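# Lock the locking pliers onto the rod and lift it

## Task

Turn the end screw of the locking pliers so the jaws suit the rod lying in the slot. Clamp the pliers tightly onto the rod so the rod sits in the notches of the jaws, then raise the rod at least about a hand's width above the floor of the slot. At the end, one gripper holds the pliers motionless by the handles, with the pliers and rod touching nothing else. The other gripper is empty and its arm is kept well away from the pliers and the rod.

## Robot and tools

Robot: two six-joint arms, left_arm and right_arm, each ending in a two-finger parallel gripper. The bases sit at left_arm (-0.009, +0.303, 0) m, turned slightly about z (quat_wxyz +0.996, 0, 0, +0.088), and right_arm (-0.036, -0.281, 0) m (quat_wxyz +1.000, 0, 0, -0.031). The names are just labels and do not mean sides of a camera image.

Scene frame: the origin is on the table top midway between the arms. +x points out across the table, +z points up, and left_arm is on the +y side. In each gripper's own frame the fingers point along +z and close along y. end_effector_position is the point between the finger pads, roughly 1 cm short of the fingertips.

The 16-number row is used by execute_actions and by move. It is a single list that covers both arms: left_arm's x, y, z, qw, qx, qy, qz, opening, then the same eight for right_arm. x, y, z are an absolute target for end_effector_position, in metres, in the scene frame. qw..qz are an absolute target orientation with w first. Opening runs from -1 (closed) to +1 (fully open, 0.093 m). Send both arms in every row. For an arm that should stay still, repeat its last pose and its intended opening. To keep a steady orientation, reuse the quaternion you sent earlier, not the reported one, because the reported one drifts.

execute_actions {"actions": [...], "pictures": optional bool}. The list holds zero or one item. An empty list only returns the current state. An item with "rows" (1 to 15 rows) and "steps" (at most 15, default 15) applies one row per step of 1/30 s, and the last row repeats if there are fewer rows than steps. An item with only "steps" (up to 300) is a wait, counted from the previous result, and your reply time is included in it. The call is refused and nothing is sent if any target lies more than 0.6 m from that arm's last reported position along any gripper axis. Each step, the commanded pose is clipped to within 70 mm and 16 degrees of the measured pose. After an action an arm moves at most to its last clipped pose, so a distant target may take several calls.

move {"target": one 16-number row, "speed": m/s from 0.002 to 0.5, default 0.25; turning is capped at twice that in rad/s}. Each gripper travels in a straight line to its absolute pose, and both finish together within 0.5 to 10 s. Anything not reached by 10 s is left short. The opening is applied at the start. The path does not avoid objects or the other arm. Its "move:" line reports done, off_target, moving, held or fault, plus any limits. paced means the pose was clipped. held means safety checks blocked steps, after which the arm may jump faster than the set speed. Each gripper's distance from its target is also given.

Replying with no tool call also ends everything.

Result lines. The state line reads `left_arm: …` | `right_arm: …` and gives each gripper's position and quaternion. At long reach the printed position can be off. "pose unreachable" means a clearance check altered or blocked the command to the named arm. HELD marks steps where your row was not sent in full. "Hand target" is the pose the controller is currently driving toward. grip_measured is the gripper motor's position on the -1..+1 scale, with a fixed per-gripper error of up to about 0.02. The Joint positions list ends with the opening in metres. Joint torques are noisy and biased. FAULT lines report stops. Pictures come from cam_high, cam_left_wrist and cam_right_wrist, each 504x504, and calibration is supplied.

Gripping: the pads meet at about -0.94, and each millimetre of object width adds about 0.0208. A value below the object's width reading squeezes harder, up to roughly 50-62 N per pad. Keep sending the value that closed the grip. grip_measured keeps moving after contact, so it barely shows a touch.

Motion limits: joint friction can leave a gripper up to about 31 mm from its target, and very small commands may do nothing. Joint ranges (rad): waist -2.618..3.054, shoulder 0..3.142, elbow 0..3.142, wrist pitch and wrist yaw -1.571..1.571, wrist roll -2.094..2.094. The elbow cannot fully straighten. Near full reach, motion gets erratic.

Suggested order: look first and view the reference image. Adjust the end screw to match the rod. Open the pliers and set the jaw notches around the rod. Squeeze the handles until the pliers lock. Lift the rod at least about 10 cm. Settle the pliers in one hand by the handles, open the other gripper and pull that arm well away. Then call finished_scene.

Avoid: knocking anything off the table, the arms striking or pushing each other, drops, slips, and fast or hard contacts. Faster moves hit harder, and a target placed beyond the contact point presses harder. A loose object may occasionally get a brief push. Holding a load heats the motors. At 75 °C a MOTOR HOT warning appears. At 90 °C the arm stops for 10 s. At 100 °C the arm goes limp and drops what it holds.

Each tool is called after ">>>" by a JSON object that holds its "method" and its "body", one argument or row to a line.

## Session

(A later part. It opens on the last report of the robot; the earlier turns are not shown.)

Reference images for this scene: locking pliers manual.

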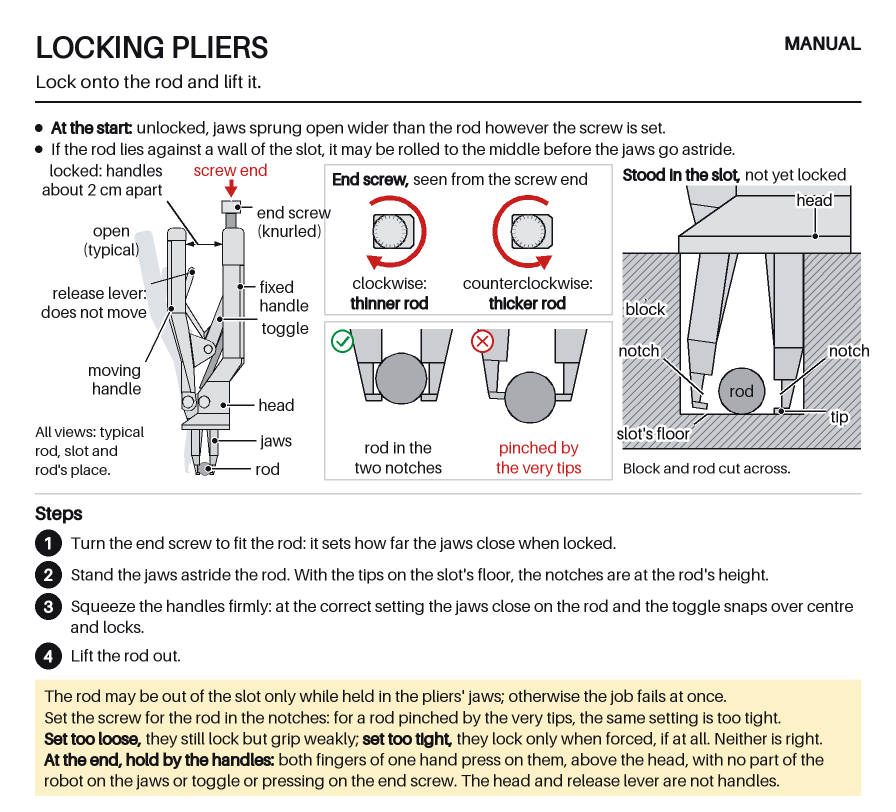

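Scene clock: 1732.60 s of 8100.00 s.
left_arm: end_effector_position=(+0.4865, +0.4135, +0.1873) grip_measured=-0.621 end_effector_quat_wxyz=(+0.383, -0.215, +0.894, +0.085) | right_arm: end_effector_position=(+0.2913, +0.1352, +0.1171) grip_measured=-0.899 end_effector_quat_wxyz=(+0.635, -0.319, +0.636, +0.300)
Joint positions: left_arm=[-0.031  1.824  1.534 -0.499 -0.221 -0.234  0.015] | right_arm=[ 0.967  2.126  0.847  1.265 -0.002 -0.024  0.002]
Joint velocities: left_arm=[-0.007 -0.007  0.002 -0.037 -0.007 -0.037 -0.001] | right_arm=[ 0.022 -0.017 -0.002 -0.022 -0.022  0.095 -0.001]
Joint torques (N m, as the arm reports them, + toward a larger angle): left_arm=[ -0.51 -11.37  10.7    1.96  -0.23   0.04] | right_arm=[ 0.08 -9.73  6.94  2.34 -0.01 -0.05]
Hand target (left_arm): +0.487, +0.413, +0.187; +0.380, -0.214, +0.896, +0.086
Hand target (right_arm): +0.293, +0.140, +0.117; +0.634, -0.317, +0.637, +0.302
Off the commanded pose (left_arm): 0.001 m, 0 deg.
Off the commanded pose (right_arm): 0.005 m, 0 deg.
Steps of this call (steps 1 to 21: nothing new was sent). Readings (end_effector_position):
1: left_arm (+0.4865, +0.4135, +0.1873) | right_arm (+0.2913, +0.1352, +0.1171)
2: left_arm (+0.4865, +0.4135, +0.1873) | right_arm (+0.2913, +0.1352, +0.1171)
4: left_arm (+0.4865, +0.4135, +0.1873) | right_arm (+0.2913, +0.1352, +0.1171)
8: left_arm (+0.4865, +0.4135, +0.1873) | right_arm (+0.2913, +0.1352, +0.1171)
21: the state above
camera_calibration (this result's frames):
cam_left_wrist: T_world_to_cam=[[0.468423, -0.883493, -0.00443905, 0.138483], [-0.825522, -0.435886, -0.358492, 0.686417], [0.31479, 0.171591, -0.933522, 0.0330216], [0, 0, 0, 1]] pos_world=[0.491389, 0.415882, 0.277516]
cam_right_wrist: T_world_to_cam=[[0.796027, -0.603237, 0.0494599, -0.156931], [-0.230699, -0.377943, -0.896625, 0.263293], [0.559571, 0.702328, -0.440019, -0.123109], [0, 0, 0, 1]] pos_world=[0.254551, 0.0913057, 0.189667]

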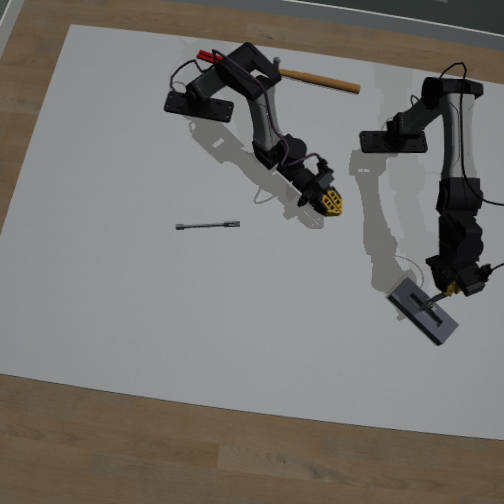

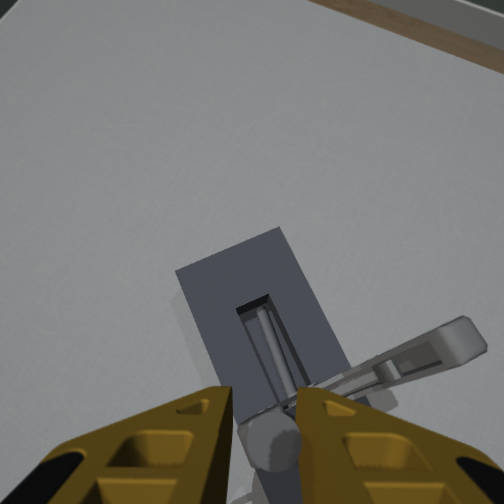

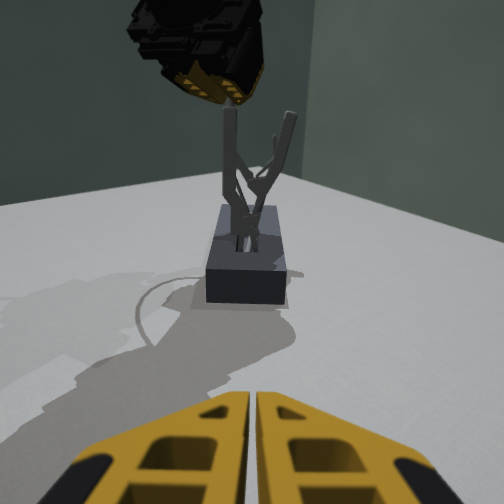

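Maybe settled. Open a bit more to check.

>>> {"method": "execute_actions", "body": {
  "actions": [
    {"rows":[[0.487,0.413,0.187,0.380,-0.214,0.895,0.086,-0.58,0.293,0.14,0.117,0.634,-0.317,0.637,0.302,-0.9],[0.487,0.413,0.187,0.380,-0.214,0.895,0.086,-0.54,0.293,0.14,0.117,0.634,-0.317,0.637,0.302,-0.9],[0.487,0.413,0.187,0.380,-0.214,0.895,0.086,-0.5,0.293,0.14,0.117,0.634,-0.317,0.637,0.302,-0.9]],"steps":15}
  ],
  "pictures": false
}}

>>> {"method": "wait", "body": {
  "seconds": 0.7
}}

Scene clock: 1735.80 s of 8100.00 s.
left_arm: end_effector_position=(+0.4865, +0.4135, +0.1873) grip_measured=-0.501 end_effector_quat_wxyz=(+0.383, -0.215, +0.894, +0.085) | right_arm: end_effector_position=(+0.2913, +0.1352, +0.1171) grip_measured=-0.899 end_effector_quat_wxyz=(+0.635, -0.319, +0.636, +0.300)
Joint positions: left_arm=[-0.031  1.824  1.534 -0.499 -0.221 -0.234  0.021] | right_arm=[ 0.967  2.126  0.847  1.265 -0.002 -0.024  0.002]
Joint velocities: left_arm=[-0.002 -0.007 -0.002 -0.037 -0.11   0.007 -0.001] | right_arm=[ 0.002 -0.022  0.002 -0.051 -0.066  0.037 -0.001]
Joint torques (N m, as the arm reports them, + toward a larger angle): left_arm=[ -0.53 -11.33  10.68   1.95  -0.23   0.07] | right_arm=[ 0.14 -9.73  6.89  2.35 -0.02 -0.05]
Hand target (left_arm): +0.487, +0.413, +0.187; +0.380, -0.214, +0.896, +0.086
Hand target (right_arm): +0.293, +0.140, +0.117; +0.634, -0.317, +0.637, +0.302
Off the commanded pose (left_arm): 0.001 m, 0 deg.
Off the commanded pose (right_arm): 0.005 m, 0 deg.
Steps of this call (steps 1 to 81: nothing new was sent; steps 82 to 96: all 15 steps of this action). Readings (end_effector_position):
82: left_arm (+0.4865, +0.4135, +0.1873) | right_arm (+0.2913, +0.1352, +0.1171)
83: left_arm (+0.4865, +0.4135, +0.1873) | right_arm (+0.2913, +0.1352, +0.1171)
85: left_arm (+0.4865, +0.4135, +0.1873) | right_arm (+0.2913, +0.1352, +0.1171)
89: left_arm (+0.4865, +0.4135, +0.1873) | right_arm (+0.2913, +0.1352, +0.1171)
96: the state above

Scene clock: 1736.50 s of 8100.00 s.
left_arm: end_effector_position=(+0.4865, +0.4135, +0.1873) grip_measured=-0.501 end_effector_quat_wxyz=(+0.383, -0.215, +0.894, +0.085) | right_arm: end_effector_position=(+0.2913, +0.1352, +0.1171) grip_measured=-0.899 end_effector_quat_wxyz=(+0.635, -0.319, +0.636, +0.300)
Joint positions: left_arm=[-0.031  1.824  1.534 -0.499 -0.221 -0.234  0.021] | right_arm=[ 0.967  2.126  0.847  1.265 -0.002 -0.024  0.002]
Joint velocities: left_arm=[-0.007 -0.002  0.012  0.066 -0.007  0.051 -0.   ] | right_arm=[-0.017 -0.017 -0.017 -0.095 -0.022  0.081 -0.   ]
Joint torques (N m, as the arm reports them, + toward a larger angle): left_arm=[ -0.44 -11.42  10.67   1.94  -0.24   0.06] | right_arm=[ 0.04 -9.76  7.    2.35 -0.03 -0.08]
Hand target (left_arm): +0.487, +0.413, +0.187; +0.380, -0.214, +0.896, +0.086
Hand target (right_arm): +0.293, +0.140, +0.117; +0.634, -0.317, +0.637, +0.302
Off the commanded pose (left_arm): 0.001 m, 0 deg.
Off the commanded pose (right_arm): 0.005 m, 0 deg.
Steps of this call (steps 1 to 21: nothing new was sent). Readings (end_effector_position):
1: left_arm (+0.4865, +0.4135, +0.1873) | right_arm (+0.2913, +0.1352, +0.1171)
2: left_arm (+0.4865, +0.4135, +0.1873) | right_arm (+0.2913, +0.1352, +0.1171)
4: left_arm (+0.4865, +0.4135, +0.1873) | right_arm (+0.2913, +0.1352, +0.1171)
8: left_arm (+0.4865, +0.4135, +0.1873) | right_arm (+0.2913, +0.1352, +0.1171)
21: the state above
camera_calibration (this result's frames):
cam_left_wrist: T_world_to_cam=[[0.468423, -0.883493, -0.00443905, 0.138483], [-0.825522, -0.435886, -0.358492, 0.686417], [0.31479, 0.171591, -0.933522, 0.0330216], [0, 0, 0, 1]] pos_world=[0.491389, 0.415882, 0.277516]
cam_right_wrist: T_world_to_cam=[[0.796027, -0.603237, 0.0494599, -0.156931], [-0.230699, -0.377943, -0.896625, 0.263293], [0.559571, 0.702328, -0.440019, -0.123109], [0, 0, 0, 1]] pos_world=[0.254551, 0.0913057, 0.189667]

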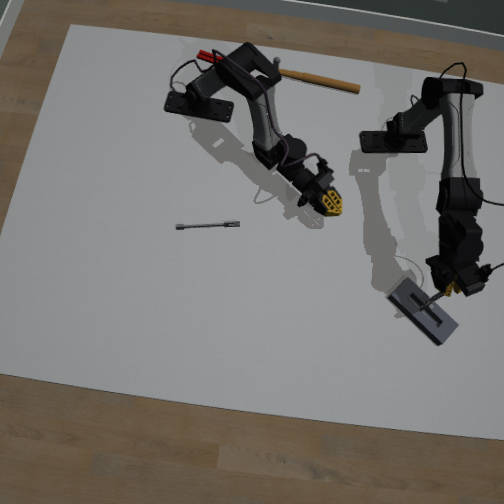

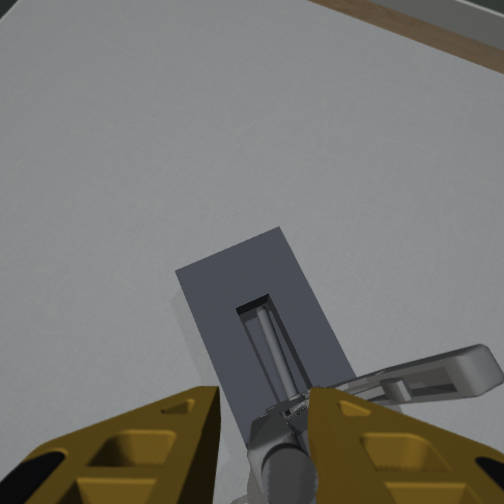

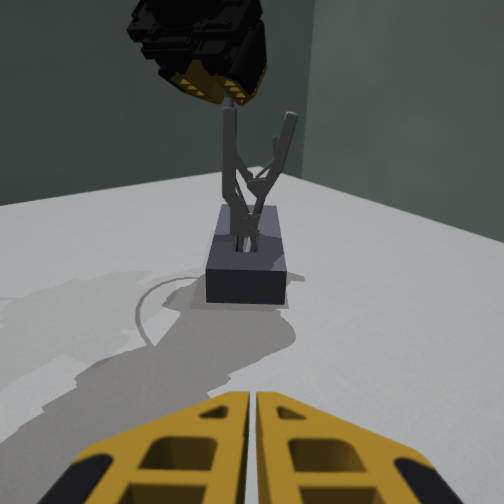

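>>> {"method": "execute_actions", "body": {
  "actions": [
    {"rows":[[0.487,0.413,0.187,0.380,-0.214,0.895,0.086,-0.6,0.293,0.14,0.117,0.634,-0.317,0.637,0.302,-0.9],[0.487,0.413,0.187,0.380,-0.214,0.895,0.086,-0.7,0.293,0.14,0.117,0.634,-0.317,0.637,0.302,-0.9],[0.487,0.413,0.187,0.380,-0.214,0.895,0.086,-0.8,0.293,0.14,0.117,0.634,-0.317,0.637,0.302,-0.9]],"steps":15}
  ]
}}

>>> {"method": "zoom_image", "body": {
  "camera": "cam_right_wrist",
  "region": [215, 210, 275, 270]
}}

>>> {"method": "zoom_image", "body": {
  "camera": "cam_high",
  "region": [380, 260, 470, 350]
}}

Scene clock: 1741.50 s of 8100.00 s.
left_arm: end_effector_position=(+0.4865, +0.4134, +0.1873) grip_measured=-0.790 end_effector_quat_wxyz=(+0.383, -0.215, +0.895, +0.085) | right_arm: end_effector_position=(+0.2913, +0.1352, +0.1171) grip_measured=-0.899 end_effector_quat_wxyz=(+0.635, -0.319, +0.636, +0.300)
Joint positions: left_arm=[-0.031  1.824  1.534 -0.499 -0.22  -0.234  0.007] | right_arm=[ 0.967  2.126  0.847  1.265 -0.002 -0.024  0.002]
Joint velocities: left_arm=[-0.007 -0.007  0.022 -0.022  0.007  0.037  0.001] | right_arm=[ 0.002 -0.007 -0.002  0.051  0.007 -0.051 -0.   ]
Joint torques (N m, as the arm reports them, + toward a larger angle): left_arm=[ -0.4  -11.49  10.76   1.94  -0.2    0.02] | right_arm=[ 0.12 -9.75  6.96  2.34 -0.02 -0.07]
Hand target (left_arm): +0.487, +0.413, +0.187; +0.380, -0.214, +0.896, +0.086
Hand target (right_arm): +0.293, +0.140, +0.117; +0.634, -0.317, +0.637, +0.302
Off the commanded pose (left_arm): 0.001 m, 0 deg.
Off the commanded pose (right_arm): 0.005 m, 0 deg.
Steps of this call (steps 1 to 135: nothing new was sent; steps 136 to 150: all 15 steps of this action). Readings (end_effector_position):
136: left_arm (+0.4865, +0.4135, +0.1873) | right_arm (+0.2913, +0.1352, +0.1171)
137: left_arm (+0.4865, +0.4135, +0.1873) | right_arm (+0.2913, +0.1352, +0.1171)
139: left_arm (+0.4865, +0.4134, +0.1873) | right_arm (+0.2913, +0.1352, +0.1171)
143: left_arm (+0.4865, +0.4134, +0.1873) | right_arm (+0.2913, +0.1352, +0.1171)
150: the state above
camera_calibration (this result's frames):
cam_left_wrist: T_world_to_cam=[[0.468186, -0.88362, -0.00418396, 0.138541], [-0.825625, -0.43576, -0.358408, 0.686385], [0.314873, 0.171256, -0.933556, 0.0331211], [0, 0, 0, 1]] pos_world=[0.491405, 0.415845, 0.277506]
cam_right_wrist: T_world_to_cam=[[0.796027, -0.603237, 0.0494599, -0.156931], [-0.230699, -0.377943, -0.896625, 0.263293], [0.559571, 0.702328, -0.440019, -0.123109], [0, 0, 0, 1]] pos_world=[0.254551, 0.0913057, 0.189667]

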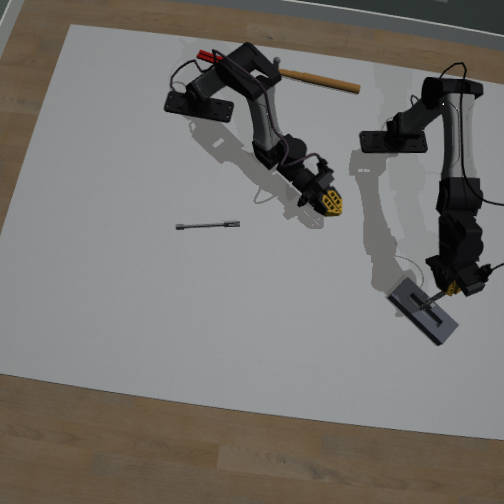

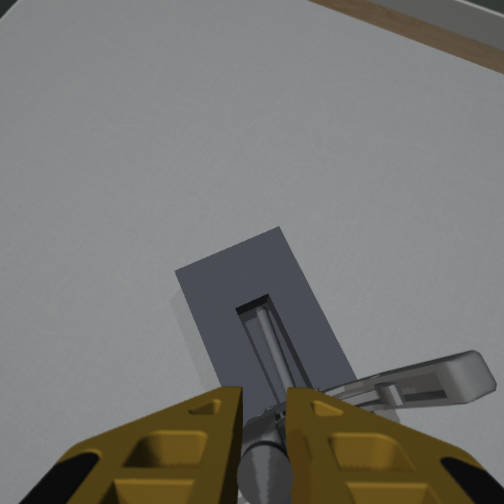

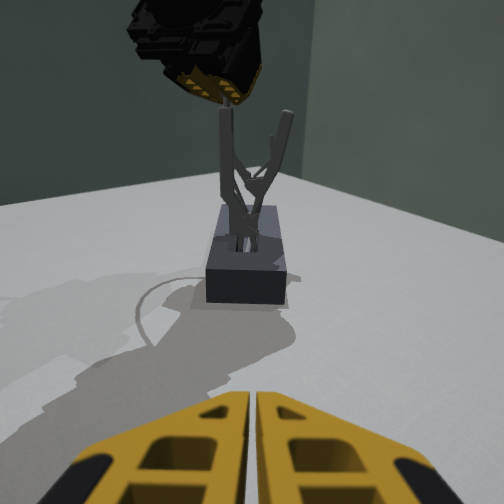

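Region (215, 210, 275, 270) of cam_right_wrist's 504x504 image, scaled by 8.400, with more detail than that image has.

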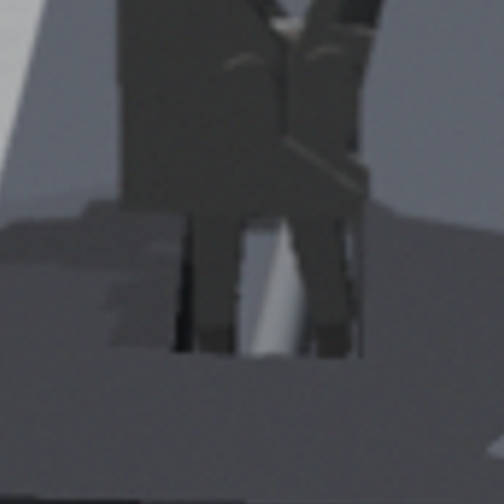

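Region (380, 260, 470, 350) of cam_high's 504x504 image, scaled by 5.600, with more detail than that image has.

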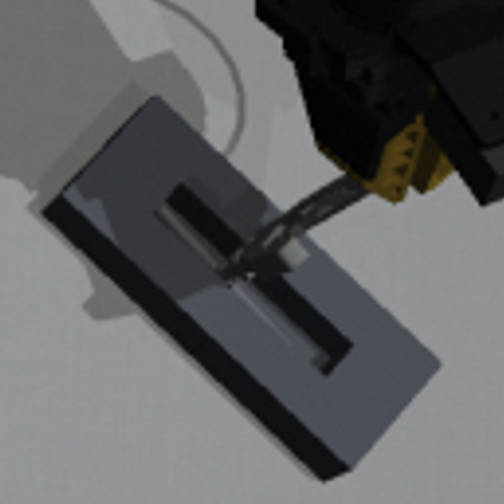

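>>> {"method": "move", "body": {
  "target": [0.500,0.421,0.189,0.372,-0.216,0.898,0.089,-0.80,0.293,0.14,0.117,0.634,-0.317,0.637,0.302,-0.9],
  "speed": 0.01
}}

>>> {"method": "zoom_image", "body": {
  "camera": "cam_right_wrist",
  "region": [160, 70, 360, 270]
}}

Scene clock: 1749.23 s of 8100.00 s.
left_arm: end_effector_position=(+0.4953, +0.4146, +0.1877) grip_measured=-0.790 end_effector_quat_wxyz=(+0.371, -0.214, +0.900, +0.086) | right_arm: end_effector_position=(+0.2913, +0.1352, +0.1171) grip_measured=-0.899 end_effector_quat_wxyz=(+0.635, -0.319, +0.636, +0.300)
Joint positions: left_arm=[-0.031  1.876  1.619 -0.559 -0.219 -0.233  0.007] | right_arm=[ 0.967  2.126  0.847  1.265 -0.002 -0.024  0.002]
Joint velocities: left_arm=[-0.007 -0.002  0.002  0.022 -0.022  0.022  0.   ] | right_arm=[-0.032 -0.002 -0.007 -0.051 -0.022  0.022  0.   ]
Joint torques (N m, as the arm reports them, + toward a larger angle): left_arm=[  0.47 -10.78  12.42   2.03  -0.2    0.11] | right_arm=[ 0.13 -9.73  6.94  2.34 -0.02 -0.07]
Hand target (left_arm): +0.500, +0.421, +0.189; +0.372, -0.216, +0.898, +0.089
Hand target (right_arm): +0.293, +0.140, +0.117; +0.634, -0.317, +0.637, +0.302
Off the commanded pose (left_arm): 0.008 m, 1 deg.
Off the commanded pose (right_arm): 0.005 m, 0 deg.
move: done
camera_calibration (this result's frames):
cam_left_wrist: T_world_to_cam=[[0.466778, -0.884275, -0.0132726, 0.138134], [-0.835332, -0.435915, -0.334961, 0.694772], [0.290412, 0.167439, -0.942139, 0.0458678], [0, 0, 0, 1]] pos_world=[0.502567, 0.417329, 0.277768]
cam_right_wrist: T_world_to_cam=[[0.796027, -0.603237, 0.0494599, -0.156931], [-0.230699, -0.377943, -0.896625, 0.263293], [0.559571, 0.702328, -0.440019, -0.123109], [0, 0, 0, 1]] pos_world=[0.254551, 0.0913057, 0.189667]

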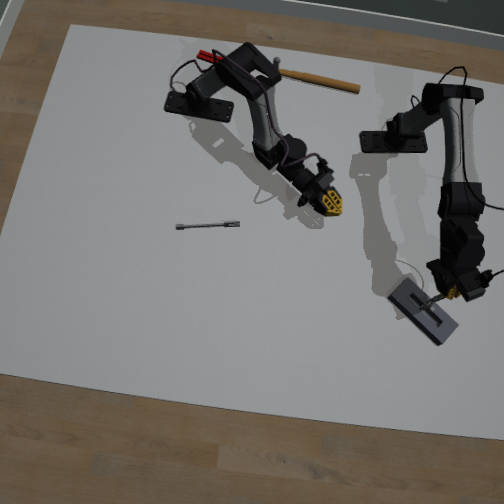

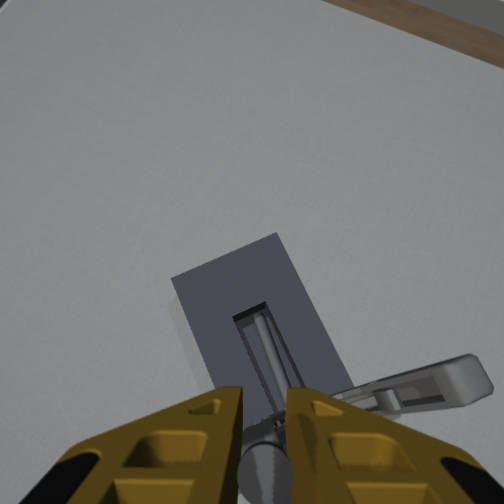

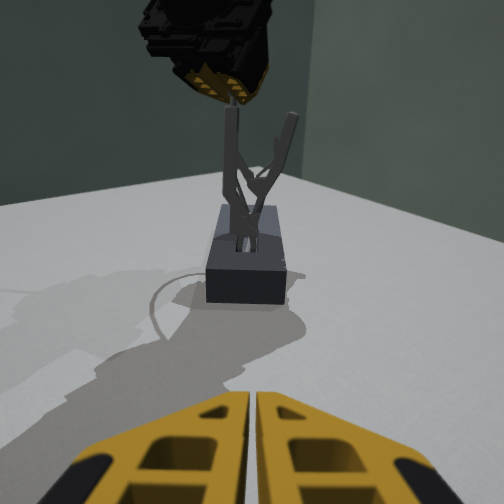

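Region (160, 70, 360, 270) of cam_right_wrist's 504x504 image, scaled by 2.520, with more detail than that image has.

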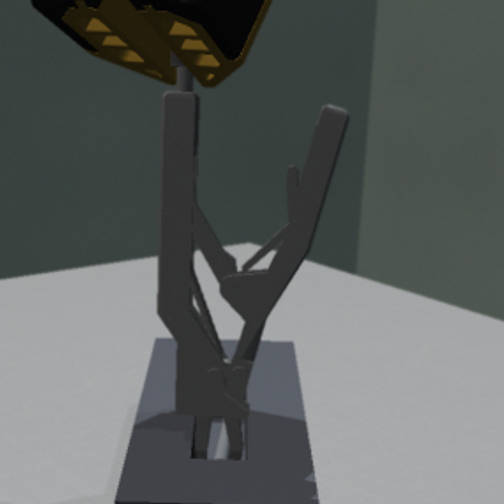

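>>> {"method": "move", "body": {
  "target": [0.497,0.427,0.188,0.372,-0.216,0.898,0.089,-0.80,0.293,0.14,0.117,0.634,-0.317,0.637,0.302,-0.9],
  "speed": 0.01
}}

Scene clock: 1752.87 s of 8100.00 s.
left_arm: end_effector_position=(+0.4943, +0.4190, +0.1872) grip_measured=-0.790 end_effector_quat_wxyz=(+0.369, -0.215, +0.900, +0.082) | right_arm: end_effector_position=(+0.2913, +0.1352, +0.1171) grip_measured=-0.899 end_effector_quat_wxyz=(+0.635, -0.319, +0.636, +0.300)
Joint positions: left_arm=[-0.017  1.876  1.62  -0.56  -0.204 -0.227  0.007] | right_arm=[ 0.967  2.126  0.847  1.265 -0.002 -0.024  0.002]
Joint velocities: left_arm=[-0.017 -0.007  0.007  0.095 -0.007 -0.066  0.   ] | right_arm=[-0.007 -0.012  0.012 -0.007 -0.037  0.051 -0.   ]
Joint torques (N m, as the arm reports them, + toward a larger angle): left_arm=[  0.52 -11.42  11.05   2.06  -0.3    0.16] | right_arm=[ 0.09 -9.71  6.95  2.36 -0.02 -0.06]
Hand target (left_arm): +0.497, +0.427, +0.188; +0.372, -0.216, +0.898, +0.089
Hand target (right_arm): +0.293, +0.140, +0.117; +0.634, -0.317, +0.637, +0.302
Off the commanded pose (left_arm): 0.009 m, 1 deg.
Off the commanded pose (right_arm): 0.005 m, 0 deg.
move: done
camera_calibration (this result's frames):
cam_left_wrist: T_world_to_cam=[[0.465829, -0.884848, -0.00689359, 0.141991], [-0.836183, -0.437635, -0.330565, 0.696019], [0.289483, 0.159751, -0.943758, 0.0489351], [0, 0, 0, 1]] pos_world=[0.50169, 0.422425, 0.277242]
cam_right_wrist: T_world_to_cam=[[0.796027, -0.603237, 0.0494599, -0.156931], [-0.230699, -0.377943, -0.896625, 0.263293], [0.559571, 0.702328, -0.440019, -0.123109], [0, 0, 0, 1]] pos_world=[0.254551, 0.0913057, 0.189667]

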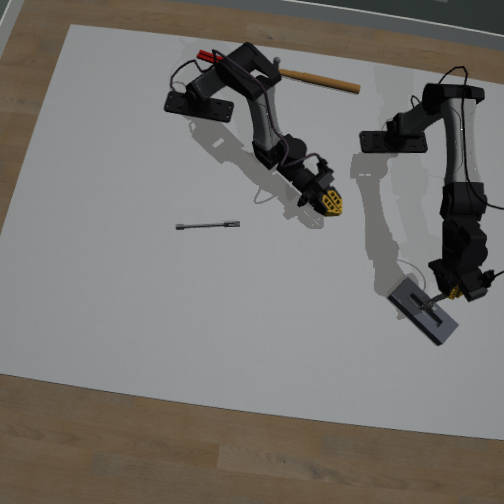

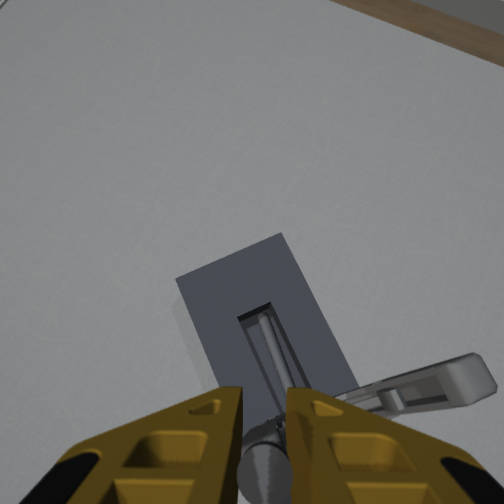

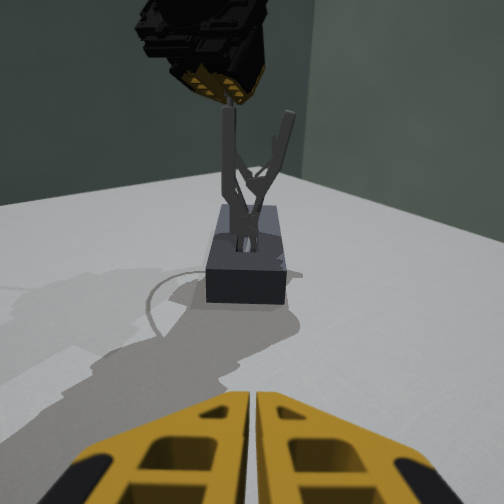

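>>> {"method": "move", "body": {
  "target": [0.503,0.425,0.188,0.372,-0.216,0.898,0.089,-0.80,0.293,0.14,0.117,0.634,-0.317,0.637,0.302,-0.9],
  "speed": 0.01
}}

Scene clock: 1760.07 s of 8100.00 s.
left_arm: end_effector_position=(+0.4979, +0.4197, +0.1871) grip_measured=-0.790 end_effector_quat_wxyz=(+0.370, -0.214, +0.900, +0.083) | right_arm: end_effector_position=(+0.2913, +0.1352, +0.1171) grip_measured=-0.899 end_effector_quat_wxyz=(+0.635, -0.319, +0.636, +0.300)
Joint positions: left_arm=[-0.017  1.889  1.636 -0.561 -0.205 -0.226  0.007] | right_arm=[ 0.967  2.126  0.847  1.265 -0.002 -0.024  0.002]
Joint velocities: left_arm=[ 0.002  0.007 -0.002 -0.022 -0.022  0.022 -0.   ] | right_arm=[-0.017  0.007 -0.007  0.007 -0.007 -0.066 -0.001]
Joint torques (N m, as the arm reports them, + toward a larger angle): left_arm=[  0.11 -10.81  12.42   2.    -0.33   0.1 ] | right_arm=[ 0.07 -9.76  6.96  2.35 -0.03 -0.07]
Hand target (left_arm): +0.503, +0.425, +0.188; +0.372, -0.216, +0.898, +0.089
Hand target (right_arm): +0.293, +0.140, +0.117; +0.634, -0.317, +0.637, +0.302
Off the commanded pose (left_arm): 0.007 m, 1 deg.
Off the commanded pose (right_arm): 0.005 m, 0 deg.
move: done
camera_calibration (this result's frames):
cam_left_wrist: T_world_to_cam=[[0.465822, -0.884848, -0.00734591, 0.141023], [-0.835675, -0.437175, -0.332453, 0.699232], [0.290959, 0.161003, -0.943091, 0.0463202], [0, 0, 0, 1]] pos_world=[0.505162, 0.423014, 0.277182]
cam_right_wrist: T_world_to_cam=[[0.796027, -0.603237, 0.0494599, -0.156931], [-0.230699, -0.377943, -0.896625, 0.263293], [0.559571, 0.702328, -0.440019, -0.123109], [0, 0, 0, 1]] pos_world=[0.254551, 0.0913057, 0.189667]

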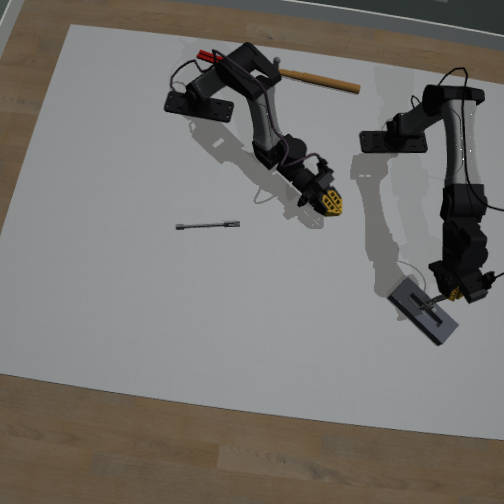

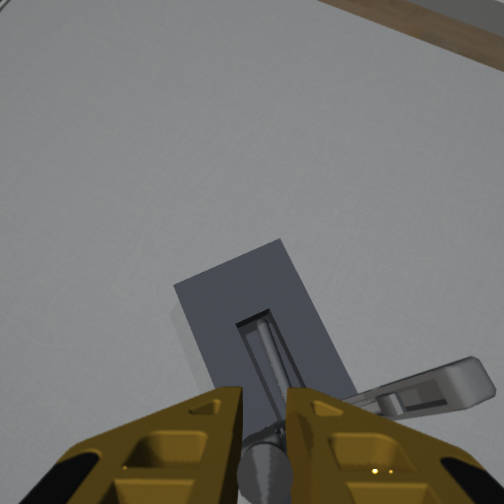

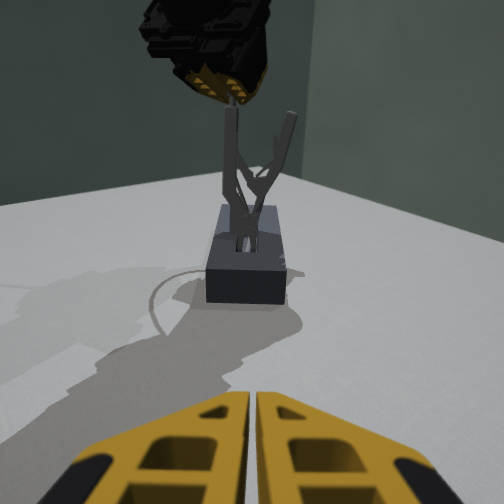

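>>> {"method": "execute_actions", "body": {
  "actions": [
    {"rows":[[0.498,0.4197,0.187,0.370,-0.214,0.900,0.083,-0.76,0.293,0.14,0.117,0.634,-0.317,0.637,0.302,-0.9],[0.498,0.4197,0.187,0.370,-0.214,0.900,0.083,-0.72,0.293,0.14,0.117,0.634,-0.317,0.637,0.302,-0.9],[0.498,0.4197,0.187,0.370,-0.214,0.900,0.083,-0.69,0.293,0.14,0.117,0.634,-0.317,0.637,0.302,-0.9],[0.498,0.4197,0.187,0.370,-0.214,0.900,0.083,-0.66,0.293,0.14,0.117,0.634,-0.317,0.637,0.302,-0.9],[0.498,0.4197,0.187,0.370,-0.214,0.900,0.083,-0.63,0.293,0.14,0.117,0.634,-0.317,0.637,0.302,-0.9]],"steps":15}
  ]
}}

Scene clock: 1763.50 s of 8100.00 s.
left_arm: end_effector_position=(+0.4979, +0.4197, +0.1871) grip_measured=-0.631 end_effector_quat_wxyz=(+0.370, -0.214, +0.900, +0.083) | right_arm: end_effector_position=(+0.2913, +0.1352, +0.1171) grip_measured=-0.899 end_effector_quat_wxyz=(+0.635, -0.319, +0.636, +0.300)
Joint positions: left_arm=[-0.017  1.889  1.636 -0.561 -0.205 -0.226  0.015] | right_arm=[ 0.967  2.126  0.847  1.265 -0.002 -0.024  0.002]
Joint velocities: left_arm=[ 0.007  0.022 -0.007 -0.022  0.037  0.007 -0.001] | right_arm=[-0.012 -0.002  0.012  0.022 -0.066 -0.037 -0.001]
Joint torques (N m, as the arm reports them, + toward a larger angle): left_arm=[ -0.34 -12.59   9.84   2.05  -0.24   0.06] | right_arm=[ 0.12 -9.73  6.98  2.34 -0.02 -0.06]
Hand target (left_arm): +0.498, +0.420, +0.187; +0.370, -0.214, +0.900, +0.083
Hand target (right_arm): +0.293, +0.140, +0.117; +0.634, -0.317, +0.637, +0.302
Off the commanded pose (left_arm): 0.000 m, 0 deg.
Off the commanded pose (right_arm): 0.005 m, 0 deg.
Steps of this call (steps 1 to 88: nothing new was sent; steps 89 to 103: all 15 steps of this action). Readings (end_effector_position):
89: left_arm (+0.4979, +0.4197, +0.1871) | right_arm (+0.2913, +0.1352, +0.1171)
90: left_arm (+0.4979, +0.4197, +0.1871) | right_arm (+0.2913, +0.1352, +0.1171)
92: left_arm (+0.4979, +0.4197, +0.1871) | right_arm (+0.2913, +0.1352, +0.1171)
96: left_arm (+0.4979, +0.4197, +0.1871) | right_arm (+0.2913, +0.1352, +0.1171)
103: the state above
camera_calibration (this result's frames):
cam_left_wrist: T_world_to_cam=[[0.465822, -0.884848, -0.00734591, 0.141023], [-0.835675, -0.437175, -0.332453, 0.699232], [0.290959, 0.161003, -0.943091, 0.0463202], [0, 0, 0, 1]] pos_world=[0.505162, 0.423014, 0.277182]
cam_right_wrist: T_world_to_cam=[[0.796027, -0.603237, 0.0494599, -0.156931], [-0.230699, -0.377943, -0.896625, 0.263293], [0.559571, 0.702328, -0.440019, -0.123109], [0, 0, 0, 1]] pos_world=[0.254551, 0.0913057, 0.189667]

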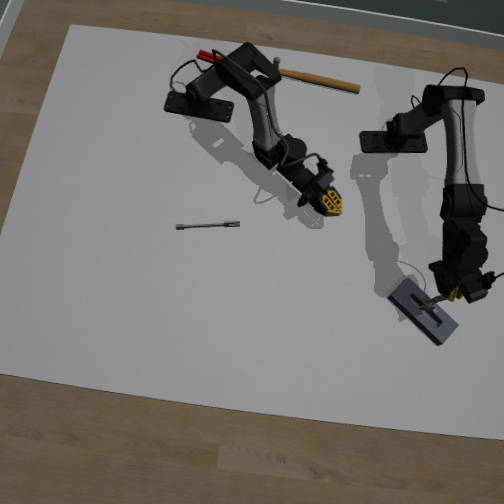

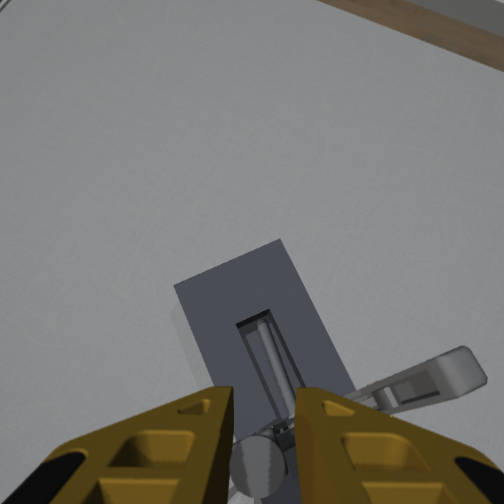

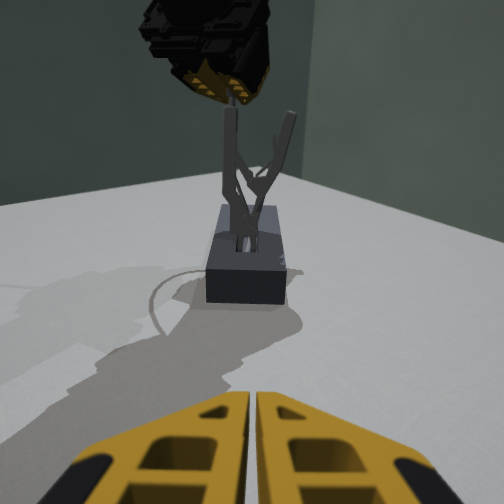

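>>> {"method": "execute_actions", "body": {
  "actions": [
    {"rows":[[0.498,0.4197,0.187,0.370,-0.214,0.900,0.083,-0.60,0.293,0.14,0.117,0.634,-0.317,0.637,0.302,-0.9],[0.498,0.4197,0.187,0.370,-0.214,0.900,0.083,-0.57,0.293,0.14,0.117,0.634,-0.317,0.637,0.302,-0.9]],"steps":15}
  ]
}}

Scene clock: 1766.77 s of 8100.00 s.
left_arm: end_effector_position=(+0.4979, +0.4197, +0.1871) grip_measured=-0.571 end_effector_quat_wxyz=(+0.370, -0.214, +0.900, +0.083) | right_arm: end_effector_position=(+0.2913, +0.1352, +0.1171) grip_measured=-0.899 end_effector_quat_wxyz=(+0.635, -0.319, +0.636, +0.300)
Joint positions: left_arm=[-0.017  1.889  1.636 -0.561 -0.205 -0.226  0.018] | right_arm=[ 0.967  2.126  0.847  1.265 -0.002 -0.024  0.002]
Joint velocities: left_arm=[-0.007 -0.002 -0.012 -0.051 -0.066  0.022 -0.001] | right_arm=[-0.007 -0.002 -0.002  0.007 -0.081 -0.051 -0.002]
Joint torques (N m, as the arm reports them, + toward a larger angle): left_arm=[ -0.24 -12.56   9.78   2.05  -0.21   0.04] | right_arm=[ 0.09 -9.76  6.94  2.34 -0.03 -0.05]
Hand target (left_arm): +0.498, +0.420, +0.187; +0.370, -0.214, +0.900, +0.083
Hand target (right_arm): +0.293, +0.140, +0.117; +0.634, -0.317, +0.637, +0.302
Off the commanded pose (left_arm): 0.000 m, 0 deg.
Off the commanded pose (right_arm): 0.005 m, 0 deg.
Steps of this call (steps 1 to 83: nothing new was sent; steps 84 to 98: all 15 steps of this action). Readings (end_effector_position):
84: left_arm (+0.4979, +0.4197, +0.1871) | right_arm (+0.2913, +0.1352, +0.1171)
85: left_arm (+0.4979, +0.4197, +0.1871) | right_arm (+0.2913, +0.1352, +0.1171)
87: left_arm (+0.4979, +0.4197, +0.1871) | right_arm (+0.2913, +0.1352, +0.1171)
91: left_arm (+0.4979, +0.4197, +0.1871) | right_arm (+0.2913, +0.1352, +0.1171)
98: the state above
camera_calibration (this result's frames):
cam_left_wrist: T_world_to_cam=[[0.465822, -0.884848, -0.00734591, 0.141023], [-0.835675, -0.437175, -0.332453, 0.699232], [0.290959, 0.161003, -0.943091, 0.0463202], [0, 0, 0, 1]] pos_world=[0.505162, 0.423014, 0.277182]
cam_right_wrist: T_world_to_cam=[[0.796027, -0.603237, 0.0494599, -0.156931], [-0.230699, -0.377943, -0.896625, 0.263293], [0.559571, 0.702328, -0.440019, -0.123109], [0, 0, 0, 1]] pos_world=[0.254551, 0.0913057, 0.189667]

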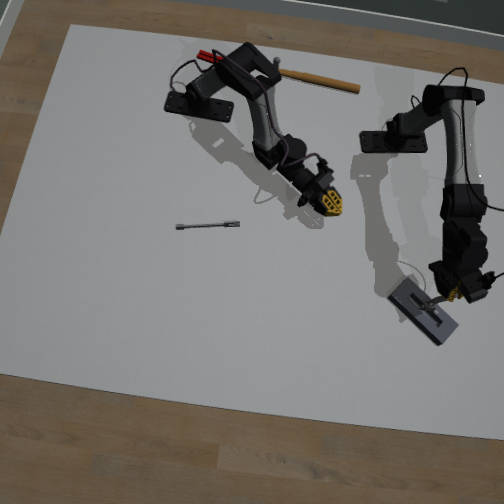

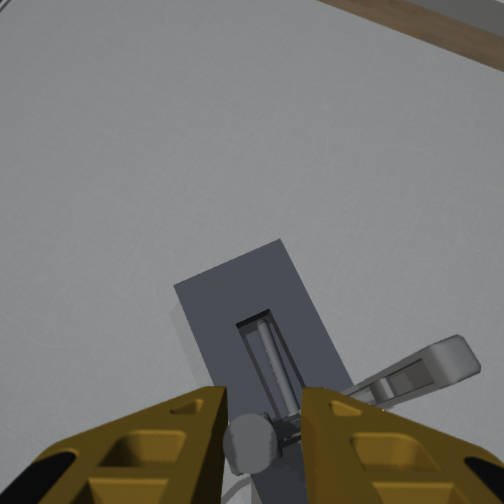

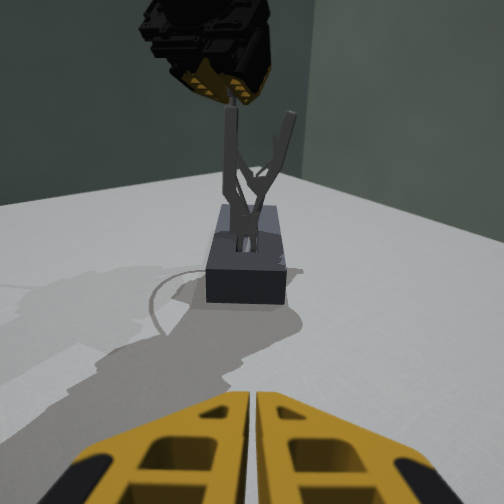

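>>> {"method": "execute_actions", "body": {
  "actions": [
    {"rows":[[0.498,0.4197,0.187,0.370,-0.214,0.900,0.083,-0.70,0.293,0.14,0.117,0.634,-0.317,0.637,0.302,-0.9],[0.498,0.4197,0.187,0.370,-0.214,0.900,0.083,-0.82,0.293,0.14,0.117,0.634,-0.317,0.637,0.302,-0.9]],"steps":12}
  ]
}}

>>> {"method": "zoom_image", "body": {
  "camera": "cam_left_wrist",
  "region": [210, 290, 350, 430]
}}

Scene clock: 1771.57 s of 8100.00 s.
left_arm: end_effector_position=(+0.4979, +0.4198, +0.1872) grip_measured=-0.808 end_effector_quat_wxyz=(+0.370, -0.215, +0.900, +0.083) | right_arm: end_effector_position=(+0.2913, +0.1352, +0.1171) grip_measured=-0.899 end_effector_quat_wxyz=(+0.635, -0.319, +0.636, +0.300)
Joint positions: left_arm=[-0.017  1.889  1.636 -0.561 -0.205 -0.226  0.006] | right_arm=[ 0.967  2.126  0.847  1.265 -0.002 -0.024  0.002]
Joint velocities: left_arm=[-0.002 -0.002 -0.017  0.022  0.037 -0.007 -0.   ] | right_arm=[ 0.007  0.002  0.012  0.007  0.037 -0.081 -0.001]
Joint torques (N m, as the arm reports them, + toward a larger angle): left_arm=[ -0.27 -12.59   9.79   2.03  -0.19   0.06] | right_arm=[ 0.14 -9.7   6.94  2.35 -0.01 -0.06]
Hand target (left_arm): +0.498, +0.420, +0.187; +0.370, -0.214, +0.900, +0.083
Hand target (right_arm): +0.293, +0.140, +0.117; +0.634, -0.317, +0.637, +0.302
Off the commanded pose (left_arm): 0.000 m, 0 deg.
Off the commanded pose (right_arm): 0.005 m, 0 deg.
Steps of this call (steps 1 to 132: nothing new was sent; steps 133 to 144: all 12 steps of this action). Readings (end_effector_position):
133: left_arm (+0.4979, +0.4197, +0.1872) | right_arm (+0.2913, +0.1352, +0.1171)
134: left_arm (+0.4979, +0.4198, +0.1872) | right_arm (+0.2913, +0.1352, +0.1171)
136: left_arm (+0.4979, +0.4198, +0.1872) | right_arm (+0.2913, +0.1352, +0.1171)
140: left_arm (+0.4979, +0.4198, +0.1872) | right_arm (+0.2913, +0.1352, +0.1171)
144: the state above
camera_calibration (this result's frames):
cam_left_wrist: T_world_to_cam=[[0.466284, -0.8846, -0.00787181, 0.140913], [-0.835476, -0.43743, -0.332619, 0.699299], [0.290791, 0.161672, -0.943029, 0.0461205], [0, 0, 0, 1]] pos_world=[0.50513, 0.42309, 0.277202]
cam_right_wrist: T_world_to_cam=[[0.796027, -0.603237, 0.0494599, -0.156931], [-0.230699, -0.377943, -0.896625, 0.263293], [0.559571, 0.702328, -0.440019, -0.123109], [0, 0, 0, 1]] pos_world=[0.254551, 0.0913057, 0.189667]

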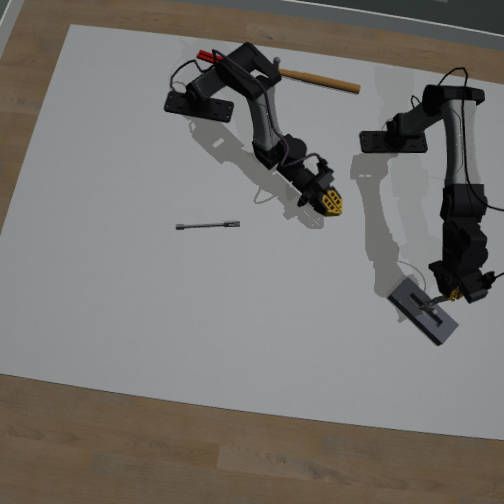

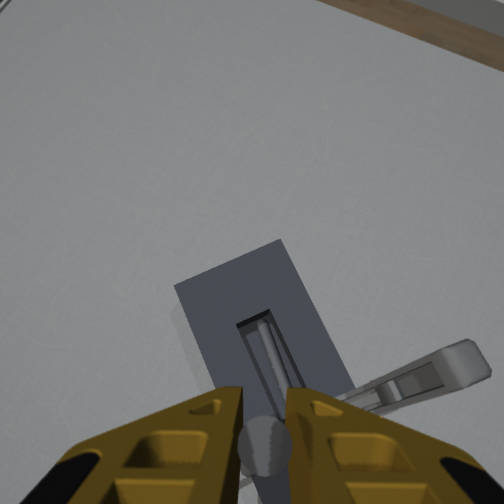

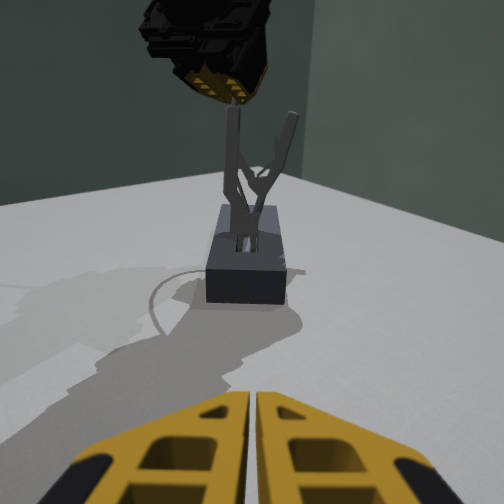

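Region (210, 290, 350, 430) of cam_left_wrist's 504x504 image, scaled by 3.600, with more detail than that image has.

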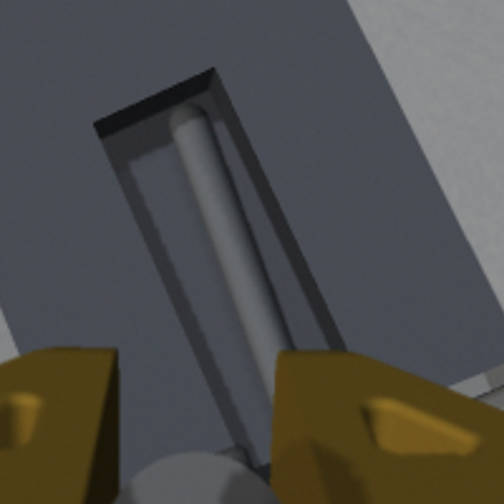

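>>> {"method": "move", "body": {
  "target": [0.485,0.408,0.187,0.372,-0.216,0.898,0.086,-0.82,0.293,0.14,0.117,0.634,-0.317,0.637,0.302,-0.9],
  "speed": 0.008
}}

Scene clock: 1779.80 s of 8100.00 s.
left_arm: end_effector_position=(+0.4890, +0.4129, +0.1874) grip_measured=-0.808 end_effector_quat_wxyz=(+0.371, -0.217, +0.899, +0.087) | right_arm: end_effector_position=(+0.2913, +0.1352, +0.1171) grip_measured=-0.899 end_effector_quat_wxyz=(+0.635, -0.319, +0.636, +0.300)
Joint positions: left_arm=[-0.034  1.851  1.585 -0.551 -0.227 -0.241  0.006] | right_arm=[ 0.967  2.126  0.847  1.265 -0.002 -0.024  0.002]
Joint velocities: left_arm=[ 0.007 -0.012  0.002  0.051 -0.051  0.022 -0.001] | right_arm=[-0.007 -0.002  0.012  0.066  0.051  0.007  0.   ]
Joint torques (N m, as the arm reports them, + toward a larger angle): left_arm=[ -1.05 -14.05   7.28   2.08  -0.24  -0.06] | right_arm=[ 0.14 -9.72  6.93  2.35 -0.03 -0.06]
Hand target (left_arm): +0.485, +0.408, +0.187; +0.372, -0.216, +0.899, +0.085
Hand target (right_arm): +0.293, +0.140, +0.117; +0.634, -0.317, +0.637, +0.302
Off the commanded pose (left_arm): 0.006 m, 0 deg.
Off the commanded pose (right_arm): 0.005 m, 0 deg.
move: done
camera_calibration (this result's frames):
cam_left_wrist: T_world_to_cam=[[0.47259, -0.881185, -0.0131281, 0.135441], [-0.832152, -0.441289, -0.335838, 0.689474], [0.290142, 0.169638, -0.941828, 0.0468202], [0, 0, 0, 1]] pos_world=[0.496154, 0.415664, 0.277426]
cam_right_wrist: T_world_to_cam=[[0.796027, -0.603237, 0.0494599, -0.156931], [-0.230699, -0.377943, -0.896625, 0.263293], [0.559571, 0.702328, -0.440019, -0.123109], [0, 0, 0, 1]] pos_world=[0.254551, 0.0913057, 0.189667]

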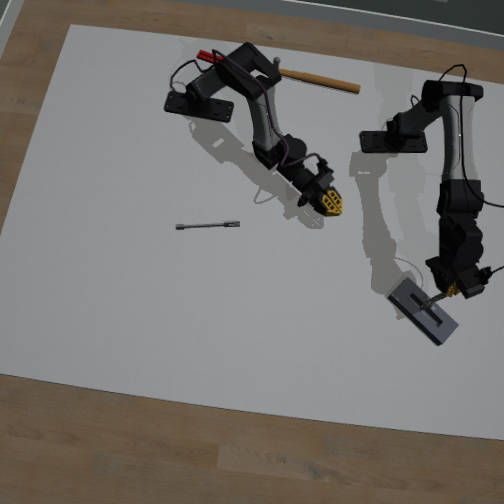

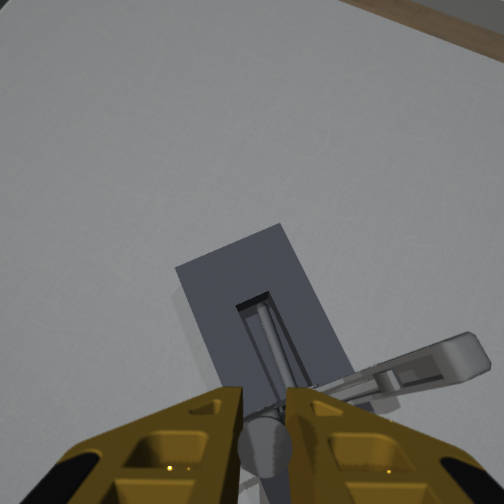

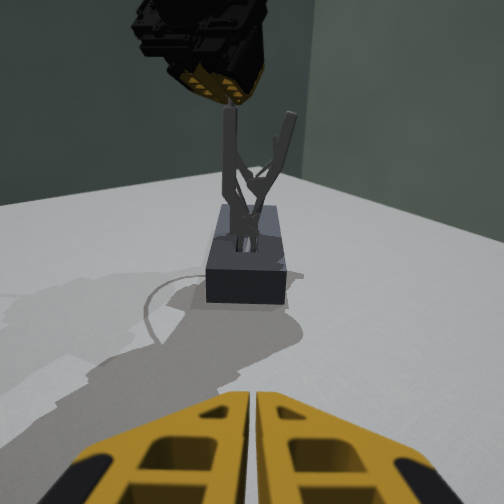

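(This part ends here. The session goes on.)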